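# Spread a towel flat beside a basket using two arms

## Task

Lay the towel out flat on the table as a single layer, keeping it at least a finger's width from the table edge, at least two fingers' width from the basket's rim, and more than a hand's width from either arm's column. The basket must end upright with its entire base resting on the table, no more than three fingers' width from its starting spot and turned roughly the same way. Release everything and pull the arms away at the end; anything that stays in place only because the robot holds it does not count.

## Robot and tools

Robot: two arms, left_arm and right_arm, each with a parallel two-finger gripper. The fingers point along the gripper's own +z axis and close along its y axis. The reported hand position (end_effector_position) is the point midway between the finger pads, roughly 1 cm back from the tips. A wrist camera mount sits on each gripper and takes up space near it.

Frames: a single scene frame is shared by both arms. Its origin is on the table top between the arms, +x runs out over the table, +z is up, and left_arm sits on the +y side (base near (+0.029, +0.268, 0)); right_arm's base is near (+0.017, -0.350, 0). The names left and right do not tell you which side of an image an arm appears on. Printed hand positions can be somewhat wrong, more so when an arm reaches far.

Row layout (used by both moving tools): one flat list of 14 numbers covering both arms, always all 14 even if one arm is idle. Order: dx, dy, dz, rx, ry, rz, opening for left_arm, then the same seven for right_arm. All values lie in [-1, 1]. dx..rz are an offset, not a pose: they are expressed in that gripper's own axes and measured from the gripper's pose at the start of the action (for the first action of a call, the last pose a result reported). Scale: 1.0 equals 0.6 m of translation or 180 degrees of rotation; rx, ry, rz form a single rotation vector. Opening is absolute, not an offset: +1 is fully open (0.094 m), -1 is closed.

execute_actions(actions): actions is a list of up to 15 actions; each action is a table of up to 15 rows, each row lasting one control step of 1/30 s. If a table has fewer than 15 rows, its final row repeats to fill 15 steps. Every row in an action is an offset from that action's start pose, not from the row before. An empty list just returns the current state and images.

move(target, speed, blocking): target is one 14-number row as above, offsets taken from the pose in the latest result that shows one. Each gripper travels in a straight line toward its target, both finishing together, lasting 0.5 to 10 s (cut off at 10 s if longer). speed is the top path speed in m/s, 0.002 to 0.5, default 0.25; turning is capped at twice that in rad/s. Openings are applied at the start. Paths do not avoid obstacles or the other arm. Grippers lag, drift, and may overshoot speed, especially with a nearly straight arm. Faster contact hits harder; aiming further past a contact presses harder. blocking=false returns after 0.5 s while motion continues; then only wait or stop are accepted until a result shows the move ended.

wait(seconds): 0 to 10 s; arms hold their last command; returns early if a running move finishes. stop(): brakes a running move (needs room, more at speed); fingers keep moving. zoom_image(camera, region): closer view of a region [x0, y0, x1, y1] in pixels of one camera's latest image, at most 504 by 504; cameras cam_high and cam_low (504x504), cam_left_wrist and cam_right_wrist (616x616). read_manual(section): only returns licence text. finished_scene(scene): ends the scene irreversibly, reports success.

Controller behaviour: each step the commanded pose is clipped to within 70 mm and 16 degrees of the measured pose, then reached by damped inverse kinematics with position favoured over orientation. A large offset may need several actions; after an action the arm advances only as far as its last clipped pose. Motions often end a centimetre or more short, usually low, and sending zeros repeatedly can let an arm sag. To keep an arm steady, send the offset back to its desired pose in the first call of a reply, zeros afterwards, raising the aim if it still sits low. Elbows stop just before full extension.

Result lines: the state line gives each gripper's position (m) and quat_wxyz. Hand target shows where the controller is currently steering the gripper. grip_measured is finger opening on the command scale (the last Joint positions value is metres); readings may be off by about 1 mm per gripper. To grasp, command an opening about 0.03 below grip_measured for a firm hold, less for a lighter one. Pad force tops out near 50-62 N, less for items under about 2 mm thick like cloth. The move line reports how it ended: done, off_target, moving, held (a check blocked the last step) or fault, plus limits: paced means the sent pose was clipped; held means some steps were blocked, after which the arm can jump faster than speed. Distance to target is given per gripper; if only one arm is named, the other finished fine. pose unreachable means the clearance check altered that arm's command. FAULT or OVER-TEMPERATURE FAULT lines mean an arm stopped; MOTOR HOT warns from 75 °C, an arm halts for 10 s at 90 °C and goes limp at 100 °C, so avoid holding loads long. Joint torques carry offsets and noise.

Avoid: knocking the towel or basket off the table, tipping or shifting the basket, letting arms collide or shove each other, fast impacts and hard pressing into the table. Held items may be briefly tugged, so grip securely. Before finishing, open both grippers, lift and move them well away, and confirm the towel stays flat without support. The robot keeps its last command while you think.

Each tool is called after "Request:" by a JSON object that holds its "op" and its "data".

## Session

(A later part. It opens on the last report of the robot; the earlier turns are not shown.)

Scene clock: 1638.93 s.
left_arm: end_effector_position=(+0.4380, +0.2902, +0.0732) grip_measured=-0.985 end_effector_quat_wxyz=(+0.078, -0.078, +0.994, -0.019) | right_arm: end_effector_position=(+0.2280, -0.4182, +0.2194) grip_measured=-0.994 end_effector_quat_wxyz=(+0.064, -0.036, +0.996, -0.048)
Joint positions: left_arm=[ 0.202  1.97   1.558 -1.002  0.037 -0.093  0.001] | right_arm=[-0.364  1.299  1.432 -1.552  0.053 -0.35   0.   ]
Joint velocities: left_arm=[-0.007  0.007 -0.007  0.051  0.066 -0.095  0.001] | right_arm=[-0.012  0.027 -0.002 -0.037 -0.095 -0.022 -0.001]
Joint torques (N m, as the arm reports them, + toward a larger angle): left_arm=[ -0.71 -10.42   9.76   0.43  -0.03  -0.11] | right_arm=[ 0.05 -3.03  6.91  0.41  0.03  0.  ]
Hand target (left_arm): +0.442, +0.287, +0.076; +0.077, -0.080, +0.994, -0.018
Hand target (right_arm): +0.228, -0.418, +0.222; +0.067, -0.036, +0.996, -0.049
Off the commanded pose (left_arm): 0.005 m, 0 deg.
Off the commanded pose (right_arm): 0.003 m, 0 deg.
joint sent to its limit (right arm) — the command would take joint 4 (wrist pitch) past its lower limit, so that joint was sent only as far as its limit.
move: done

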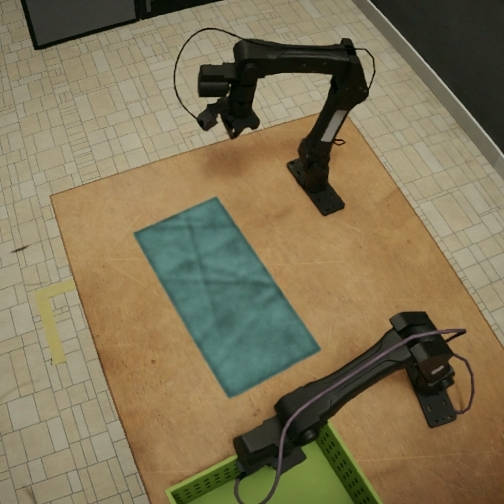

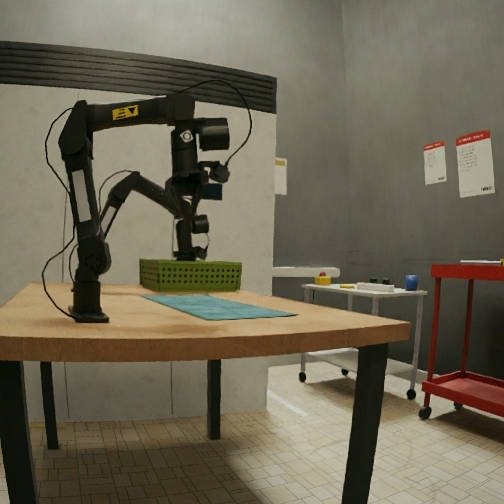

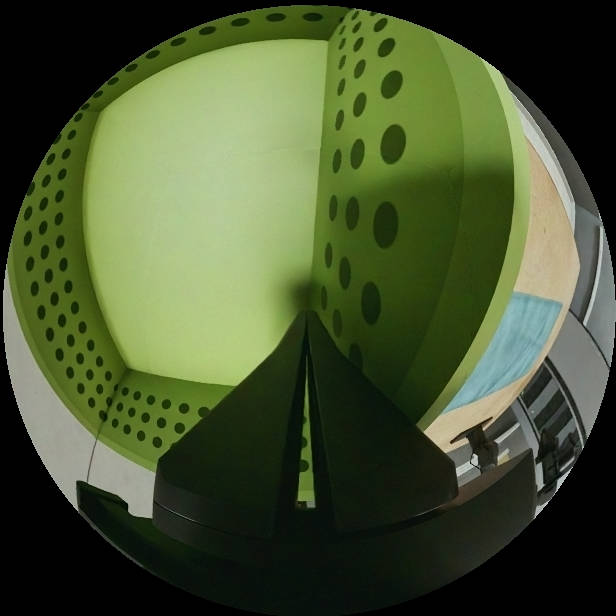

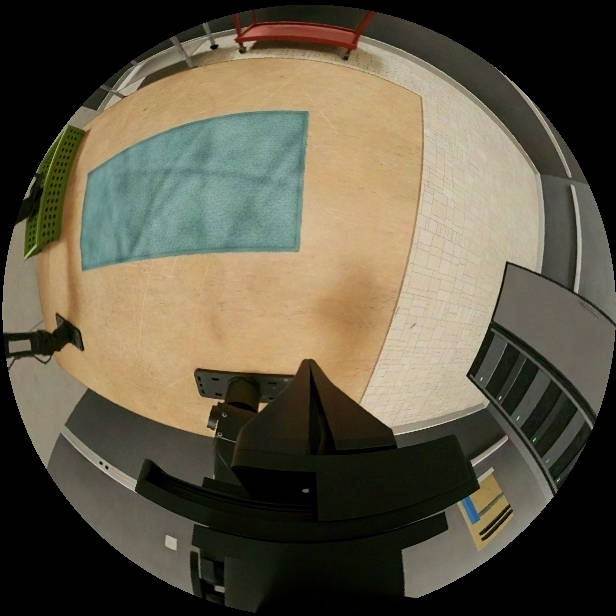

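Request:
{"op": "move", "data": {"target": [0.058,0.008,0.006,0,0,0,-1, 0,0,-0.005,0,0,0,-1], "speed": 0.03}}

Scene clock: 1649.27 s.
left_arm: end_effector_position=(+0.4097, +0.2885, +0.0656) grip_measured=-0.985 end_effector_quat_wxyz=(+0.080, -0.079, +0.993, -0.019) | right_arm: end_effector_position=(+0.2280, -0.4182, +0.2194) grip_measured=-0.994 end_effector_quat_wxyz=(+0.064, -0.036, +0.996, -0.048)
Joint positions: left_arm=[ 0.202  1.866  1.384 -0.928  0.036 -0.096  0.001] | right_arm=[-0.364  1.299  1.432 -1.552  0.053 -0.35   0.   ]
Joint velocities: left_arm=[ 0.002 -0.007 -0.002  0.081 -0.037 -0.022 -0.001] | right_arm=[-0.002 -0.002 -0.012 -0.066 -0.051 -0.066  0.   ]
Joint torques (N m, as the arm reports them, + toward a larger angle): left_arm=[  0.29 -11.86   4.82   0.66   0.08   0.08] | right_arm=[ 0.04 -3.03  6.92  0.41  0.03  0.  ]
Hand target (left_arm): +0.404, +0.289, +0.064; +0.078, -0.078, +0.994, -0.019
Hand target (right_arm): +0.228, -0.418, +0.222; +0.067, -0.036, +0.996, -0.049
Off the commanded pose (left_arm): 0.006 m, 0 deg.
Off the commanded pose (right_arm): 0.003 m, 0 deg.
joint sent to its limit (right arm) — the command would take joint 4 (wrist pitch) past its lower limit, so that joint was sent only as far as its limit.
move: done

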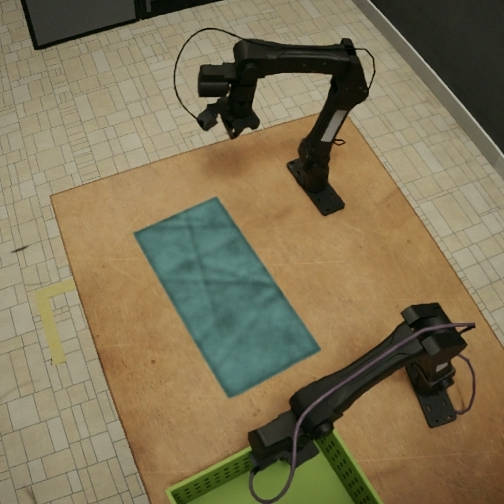

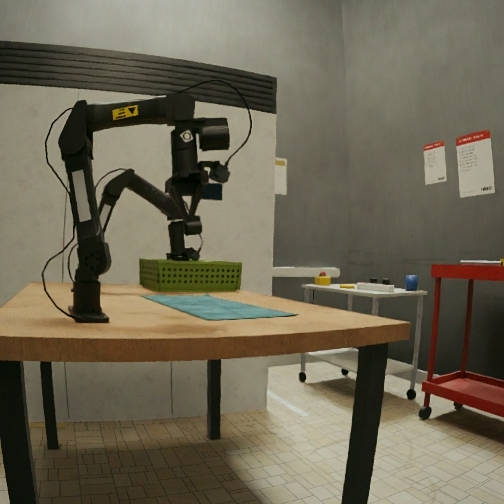

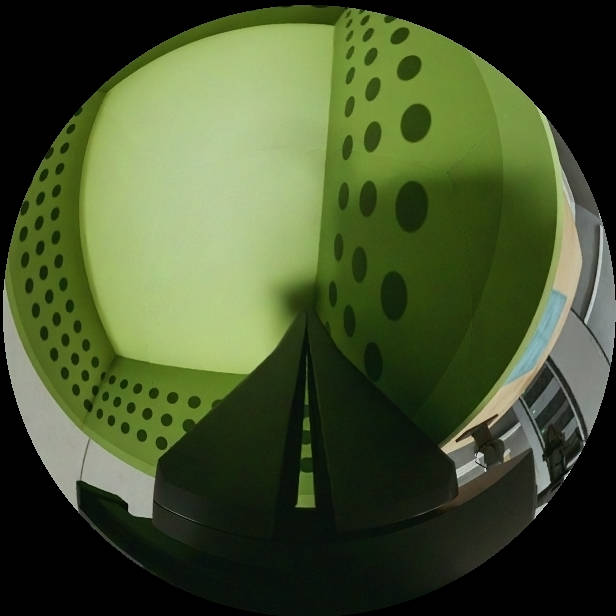

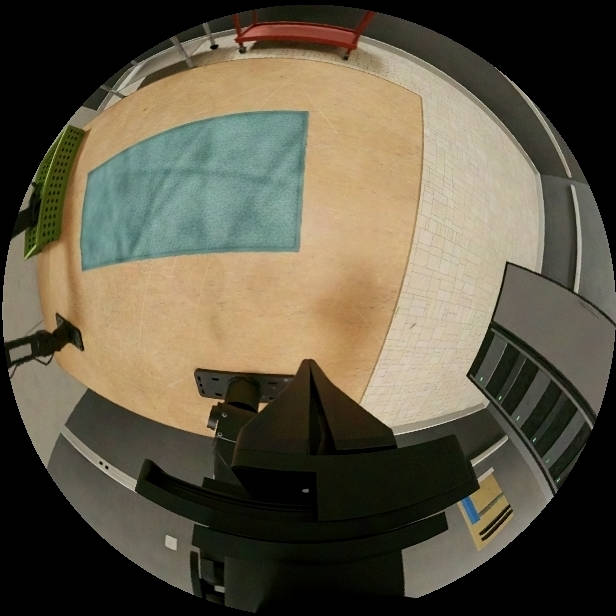

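Request:
{"op": "move", "data": {"target": [-0.0135,-0.0835,-0.012,0,0,0,-1, 0,0,-0.005,0,0,0,-1], "speed": 0.03}}

Scene clock: 1653.27 s.
left_arm: end_effector_position=(+0.4205, +0.2445, +0.0739) grip_measured=-0.985 end_effector_quat_wxyz=(+0.081, -0.079, +0.993, -0.020) | right_arm: end_effector_position=(+0.2280, -0.4182, +0.2194) grip_measured=-0.994 end_effector_quat_wxyz=(+0.064, -0.036, +0.996, -0.048)
Joint positions: left_arm=[ 0.08   1.896  1.458 -0.966  0.018 -0.215  0.001] | right_arm=[-0.364  1.299  1.432 -1.552  0.053 -0.35   0.   ]
Joint velocities: left_arm=[-0.012  0.007  0.007 -0.051  0.022 -0.051  0.   ] | right_arm=[-0.012  0.012  0.002 -0.022 -0.037 -0.022 -0.001]
Joint torques (N m, as the arm reports them, + toward a larger angle): left_arm=[-0.7  -9.88  9.83  0.43  0.   -0.1 ] | right_arm=[ 0.05 -3.02  6.91  0.41  0.03  0.  ]
Hand target (left_arm): +0.424, +0.241, +0.077; +0.081, -0.079, +0.993, -0.019
Hand target (right_arm): +0.228, -0.418, +0.222; +0.067, -0.036, +0.996, -0.049
Off the commanded pose (left_arm): 0.006 m, 0 deg.
Off the commanded pose (right_arm): 0.003 m, 0 deg.
joint sent to its limit (right arm) — the command would take joint 4 (wrist pitch) past its lower limit, so that joint was sent only as far as its limit.
move: done

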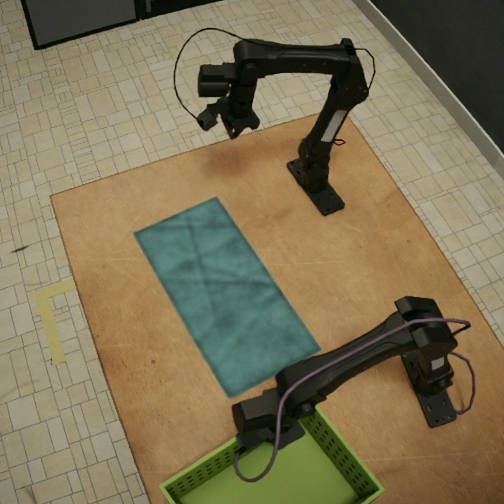

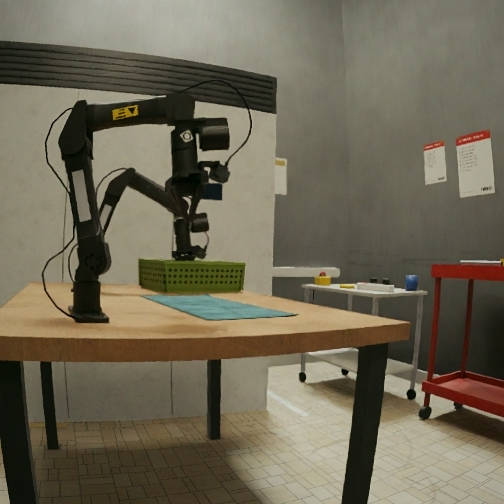

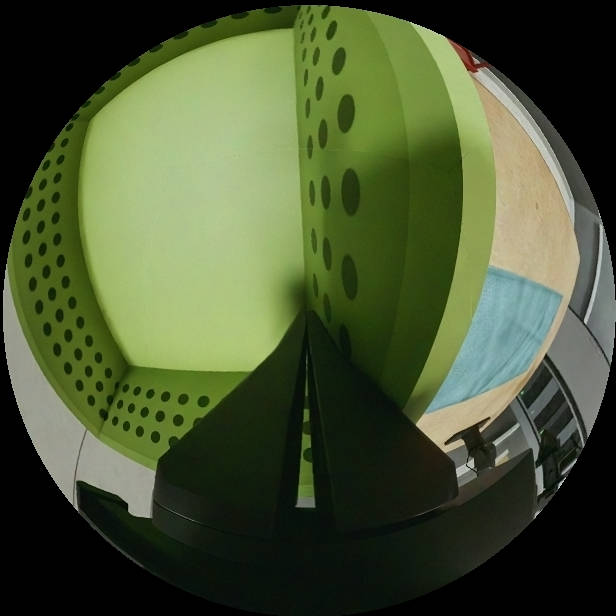

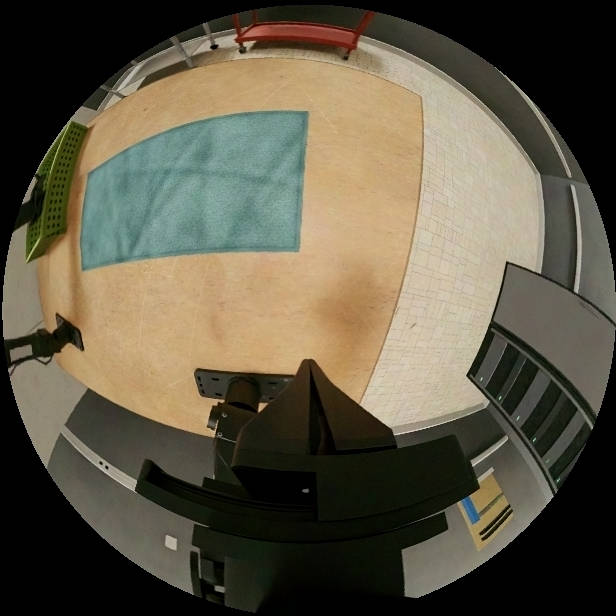

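Request:
{"op": "zoom_image", "data": {"camera": "cam_high", "region": [140, 360, 420, 504]}}

Region (140, 360, 420, 504) of cam_high's 504x504 image, scaled by 1.800, with more detail than that image has; it fills the top 259 rows of this view, and the rest is white.

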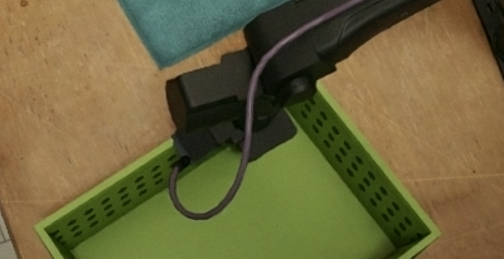

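Request:
{"op": "move", "data": {"target": [0,0.03,-0.01,0,0,0,-1, 0,0,-0.005,0,0,0,-1], "speed": 0.04}}

Request:
{"op": "move", "data": {"target": [0,0.01,-0.2,0,-0.06,0,-1, 0,0,-0.005,0,0,0,-1], "speed": 0.1}}

Scene clock: 1659.50 s.
left_arm: end_effector_position=(+0.4210, +0.2614, +0.0739) grip_measured=-0.985 end_effector_quat_wxyz=(+0.081, -0.082, +0.993, -0.017) | right_arm: end_effector_position=(+0.2280, -0.4182, +0.2194) grip_measured=-0.994 end_effector_quat_wxyz=(+0.064, -0.036, +0.996, -0.048)
Joint positions: left_arm=[ 0.123  1.896  1.458 -0.967  0.018 -0.179  0.001] | right_arm=[-0.364  1.299  1.432 -1.552  0.053 -0.35   0.   ]
Joint velocities: left_arm=[ 0.002  0.002 -0.002 -0.051  0.066  0.007  0.   ] | right_arm=[ 0.007 -0.007 -0.007 -0.022 -0.022 -0.022 -0.   ]
Joint torques (N m, as the arm reports them, + toward a larger angle): left_arm=[  0.6  -12.73   6.63   0.45   0.1    0.14] | right_arm=[ 0.05 -3.02  6.91  0.41  0.03  0.  ]
Hand target (left_arm): +0.416, +0.262, +0.078; +0.080, -0.079, +0.993, -0.020
Hand target (right_arm): +0.228, -0.418, +0.222; +0.067, -0.036, +0.996, -0.049
Off the commanded pose (left_arm): 0.007 m, 1 deg.
Off the commanded pose (right_arm): 0.003 m, 0 deg.
joint sent to its limit (right arm) — the command would take joint 4 (wrist pitch) past its lower limit, so that joint was sent only as far as its limit.
move: done

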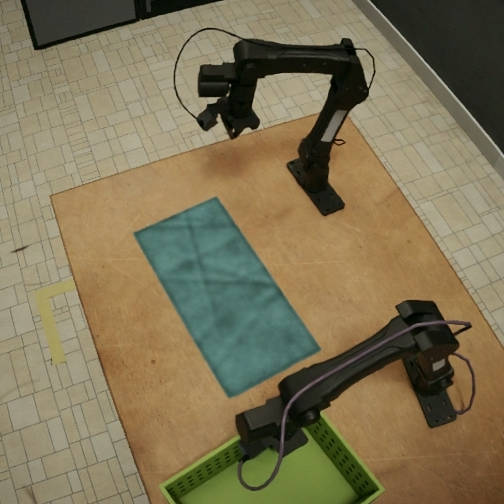

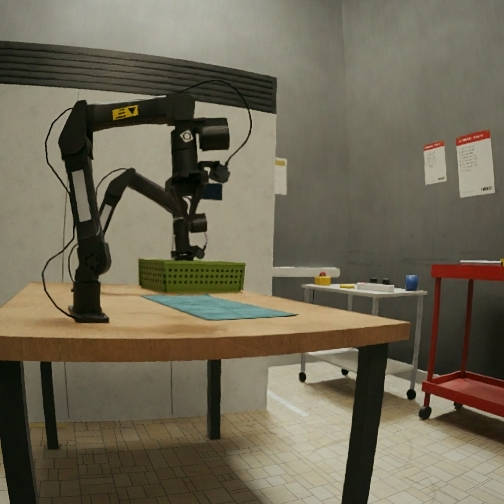

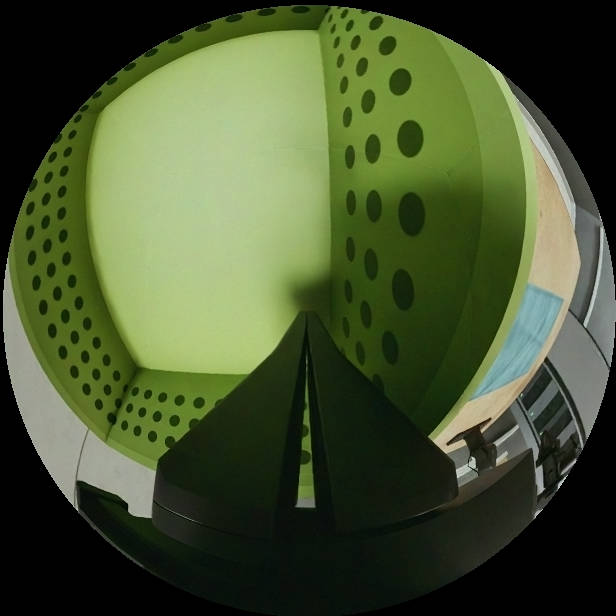

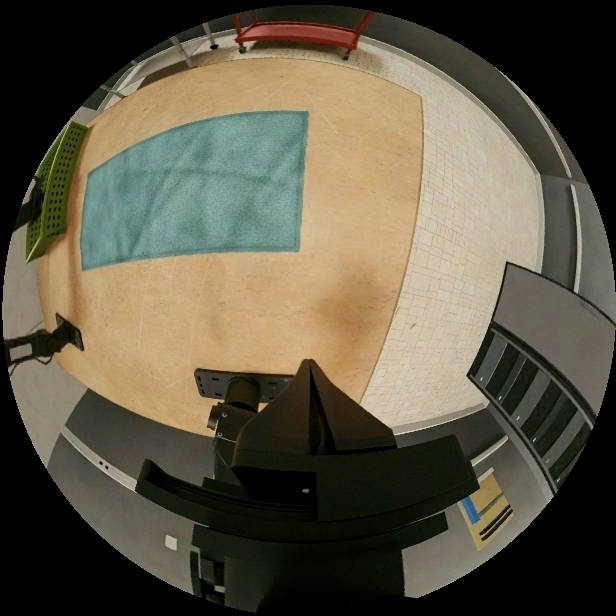

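Scene clock: 1661.20 s.
left_arm: end_effector_position=(+0.3996, +0.2652, +0.1808) grip_measured=-0.985 end_effector_quat_wxyz=(+0.165, -0.082, +0.983, -0.015) | right_arm: end_effector_position=(+0.2280, -0.4182, +0.2194) grip_measured=-0.994 end_effector_quat_wxyz=(+0.064, -0.036, +0.996, -0.048)
Joint positions: left_arm=[ 0.123  1.646  1.54  -1.132 -0.002 -0.179  0.001] | right_arm=[-0.364  1.299  1.432 -1.552  0.053 -0.35   0.   ]
Joint velocities: left_arm=[-0.017 -0.007  0.002 -0.007  0.007 -0.007 -0.   ] | right_arm=[ 0.007 -0.002  0.002 -0.022 -0.066 -0.051  0.   ]
Joint torques (N m, as the arm reports them, + toward a larger angle): left_arm=[ 0.76 -9.43  9.95  0.71 -0.13  0.1 ] | right_arm=[ 0.05 -3.03  6.92  0.41  0.03  0.  ]
Hand target (left_arm): +0.400, +0.271, +0.192; +0.174, -0.085, +0.981, -0.008
Hand target (right_arm): +0.228, -0.418, +0.222; +0.067, -0.036, +0.996, -0.049
Off the commanded pose (left_arm): 0.012 m, 1 deg.
Off the commanded pose (right_arm): 0.003 m, 0 deg.
joint sent to its limit (right arm) — the command would take joint 4 (wrist pitch) past its lower limit, so that joint was sent only as far as its limit.
move: off_target (left_arm)

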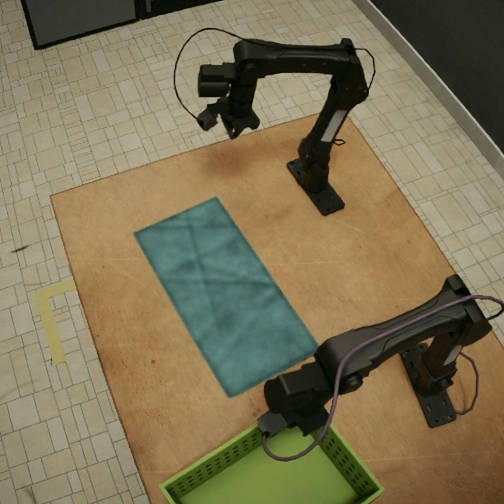

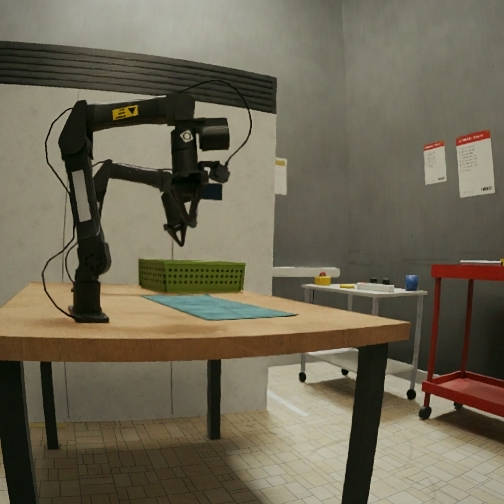

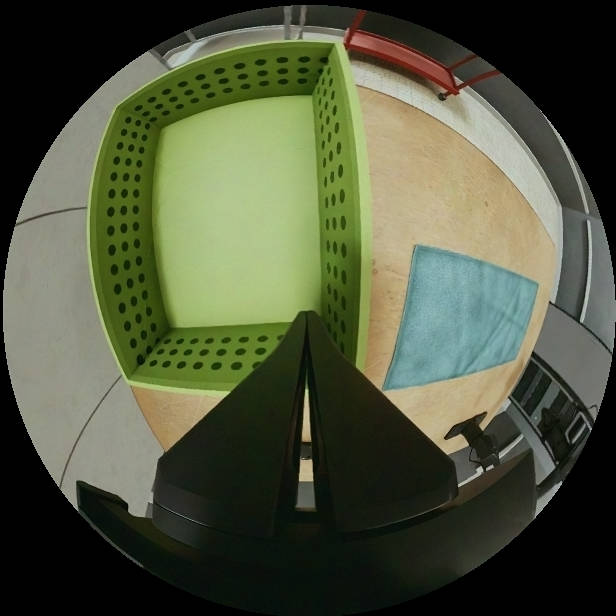

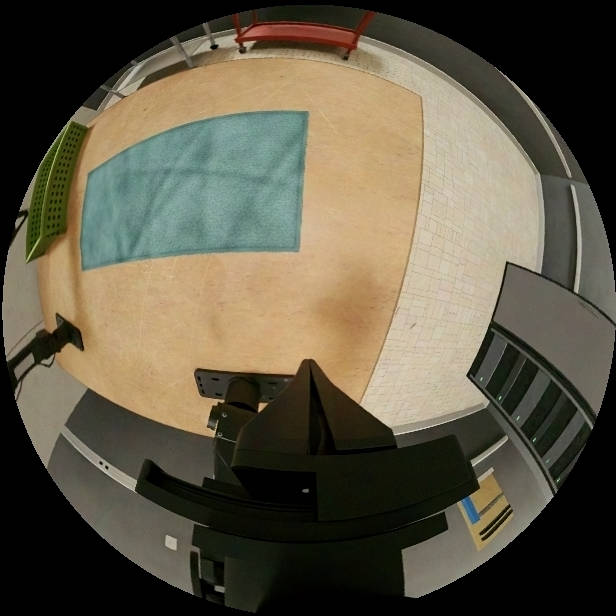

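Request:
{"op": "move", "data": {"target": [0.282,0.03,-0.203,0,-0.1,0,1, 0.05,0,-0.03,0,-0.08,0,1], "speed": 0.2}}

Scene clock: 1670.53 s.
left_arm: end_effector_position=(+0.2046, +0.2523, +0.2474) grip_measured=+1.000 end_effector_quat_wxyz=(+0.330, -0.082, +0.940, -0.012) | right_arm: end_effector_position=(+0.1964, -0.4195, +0.2313) grip_measured=+1.000 end_effector_quat_wxyz=(+0.172, -0.043, +0.983, -0.044)
Joint positions: left_arm=[-0.205  0.73   1.12  -1.327 -0.24  -0.436  0.094] | right_arm=[-0.544  1.035  1.285 -1.476 -0.085 -0.525  0.094]
Joint velocities: left_arm=[-0.007 -0.002 -0.007 -0.051 -0.007 -0.051  0.   ] | right_arm=[-0.007  0.002 -0.007  0.051  0.022 -0.095  0.   ]
Joint torques (N m, as the arm reports them, + toward a larger angle): left_arm=[-0.55  0.77  5.26  1.13 -0.29 -0.1 ] | right_arm=[-0.88 -2.61  5.2   0.88 -0.09 -0.11]
Hand target (left_arm): +0.200, +0.256, +0.240; +0.319, -0.085, +0.944, -0.001
Hand target (right_arm): +0.196, -0.419, +0.234; +0.187, -0.042, +0.980, -0.046
Off the commanded pose (left_arm): 0.009 m, 2 deg.
Off the commanded pose (right_arm): 0.002 m, 2 deg.
move: done

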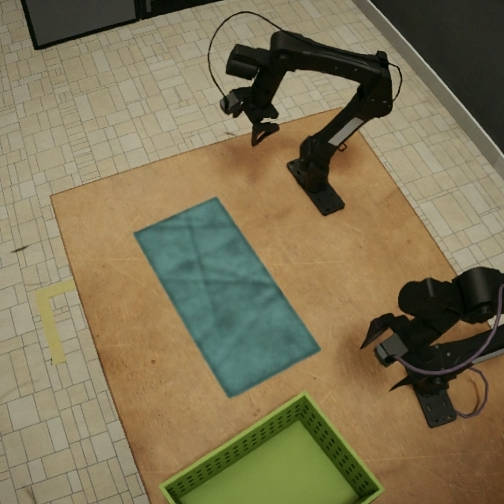

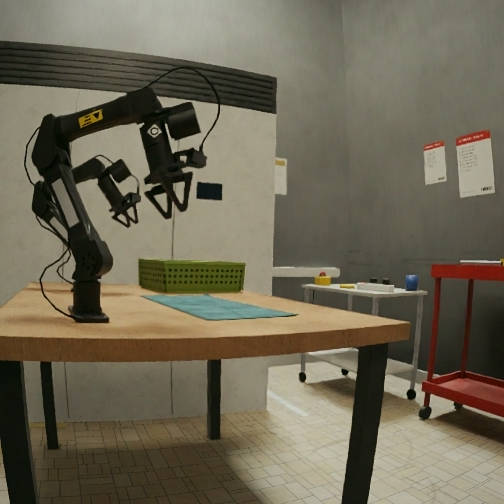

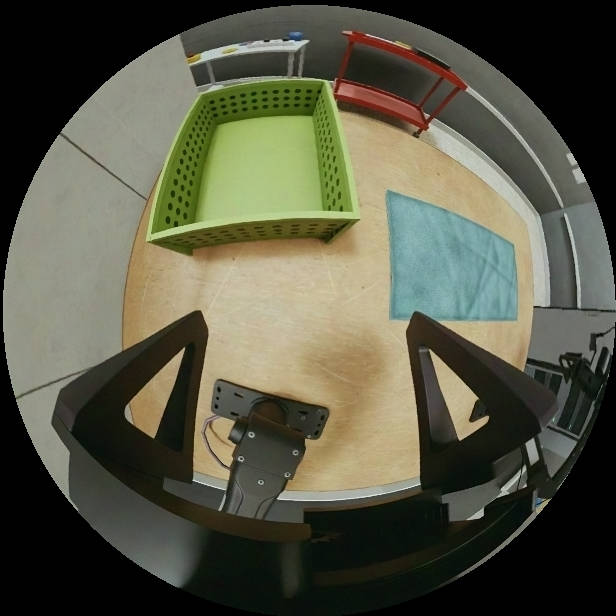

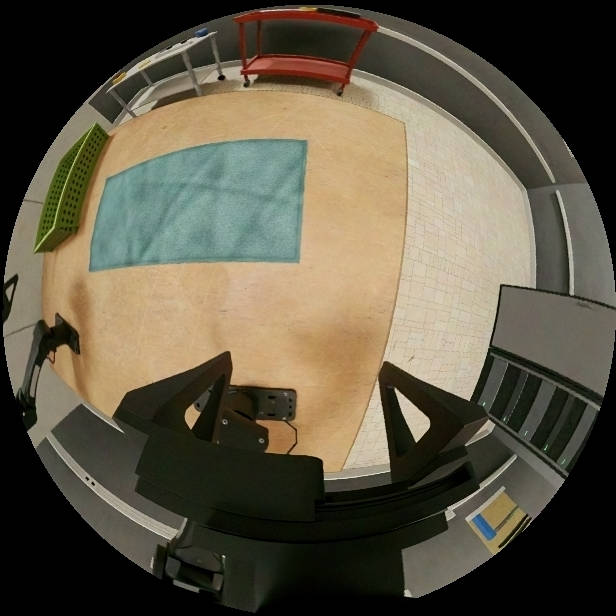

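Request:
{"op": "zoom_image", "data": {"camera": "cam_high", "region": [110, 170, 400, 420]}}

Request:
{"op": "zoom_image", "data": {"camera": "cam_low", "region": [110, 250, 320, 340]}}

Region (110, 170, 400, 420) of cam_high's 504x504 image, scaled by 1.738, with more detail than that image has; it fills the top 434 rows of this view, and the rest is white.

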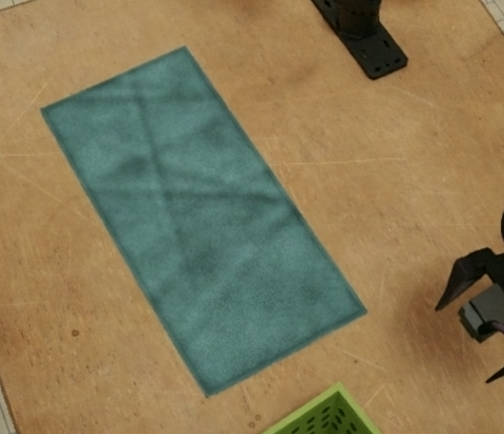

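Region (110, 250, 320, 340) of cam_low's 504x504 image, scaled by 2.400, with more detail than that image has; it fills the top 216 rows of this view, and the rest is white.

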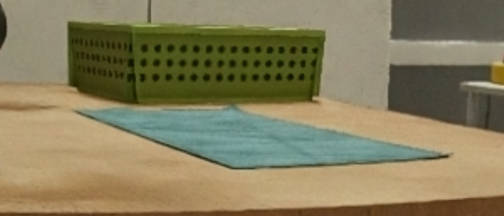

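The towel is flat and the basket is back where it stood, so I'm ending scene 1.

Request:
{"op": "finished_scene", "data": {"scene": 1}}

The scene is finished: the task was done.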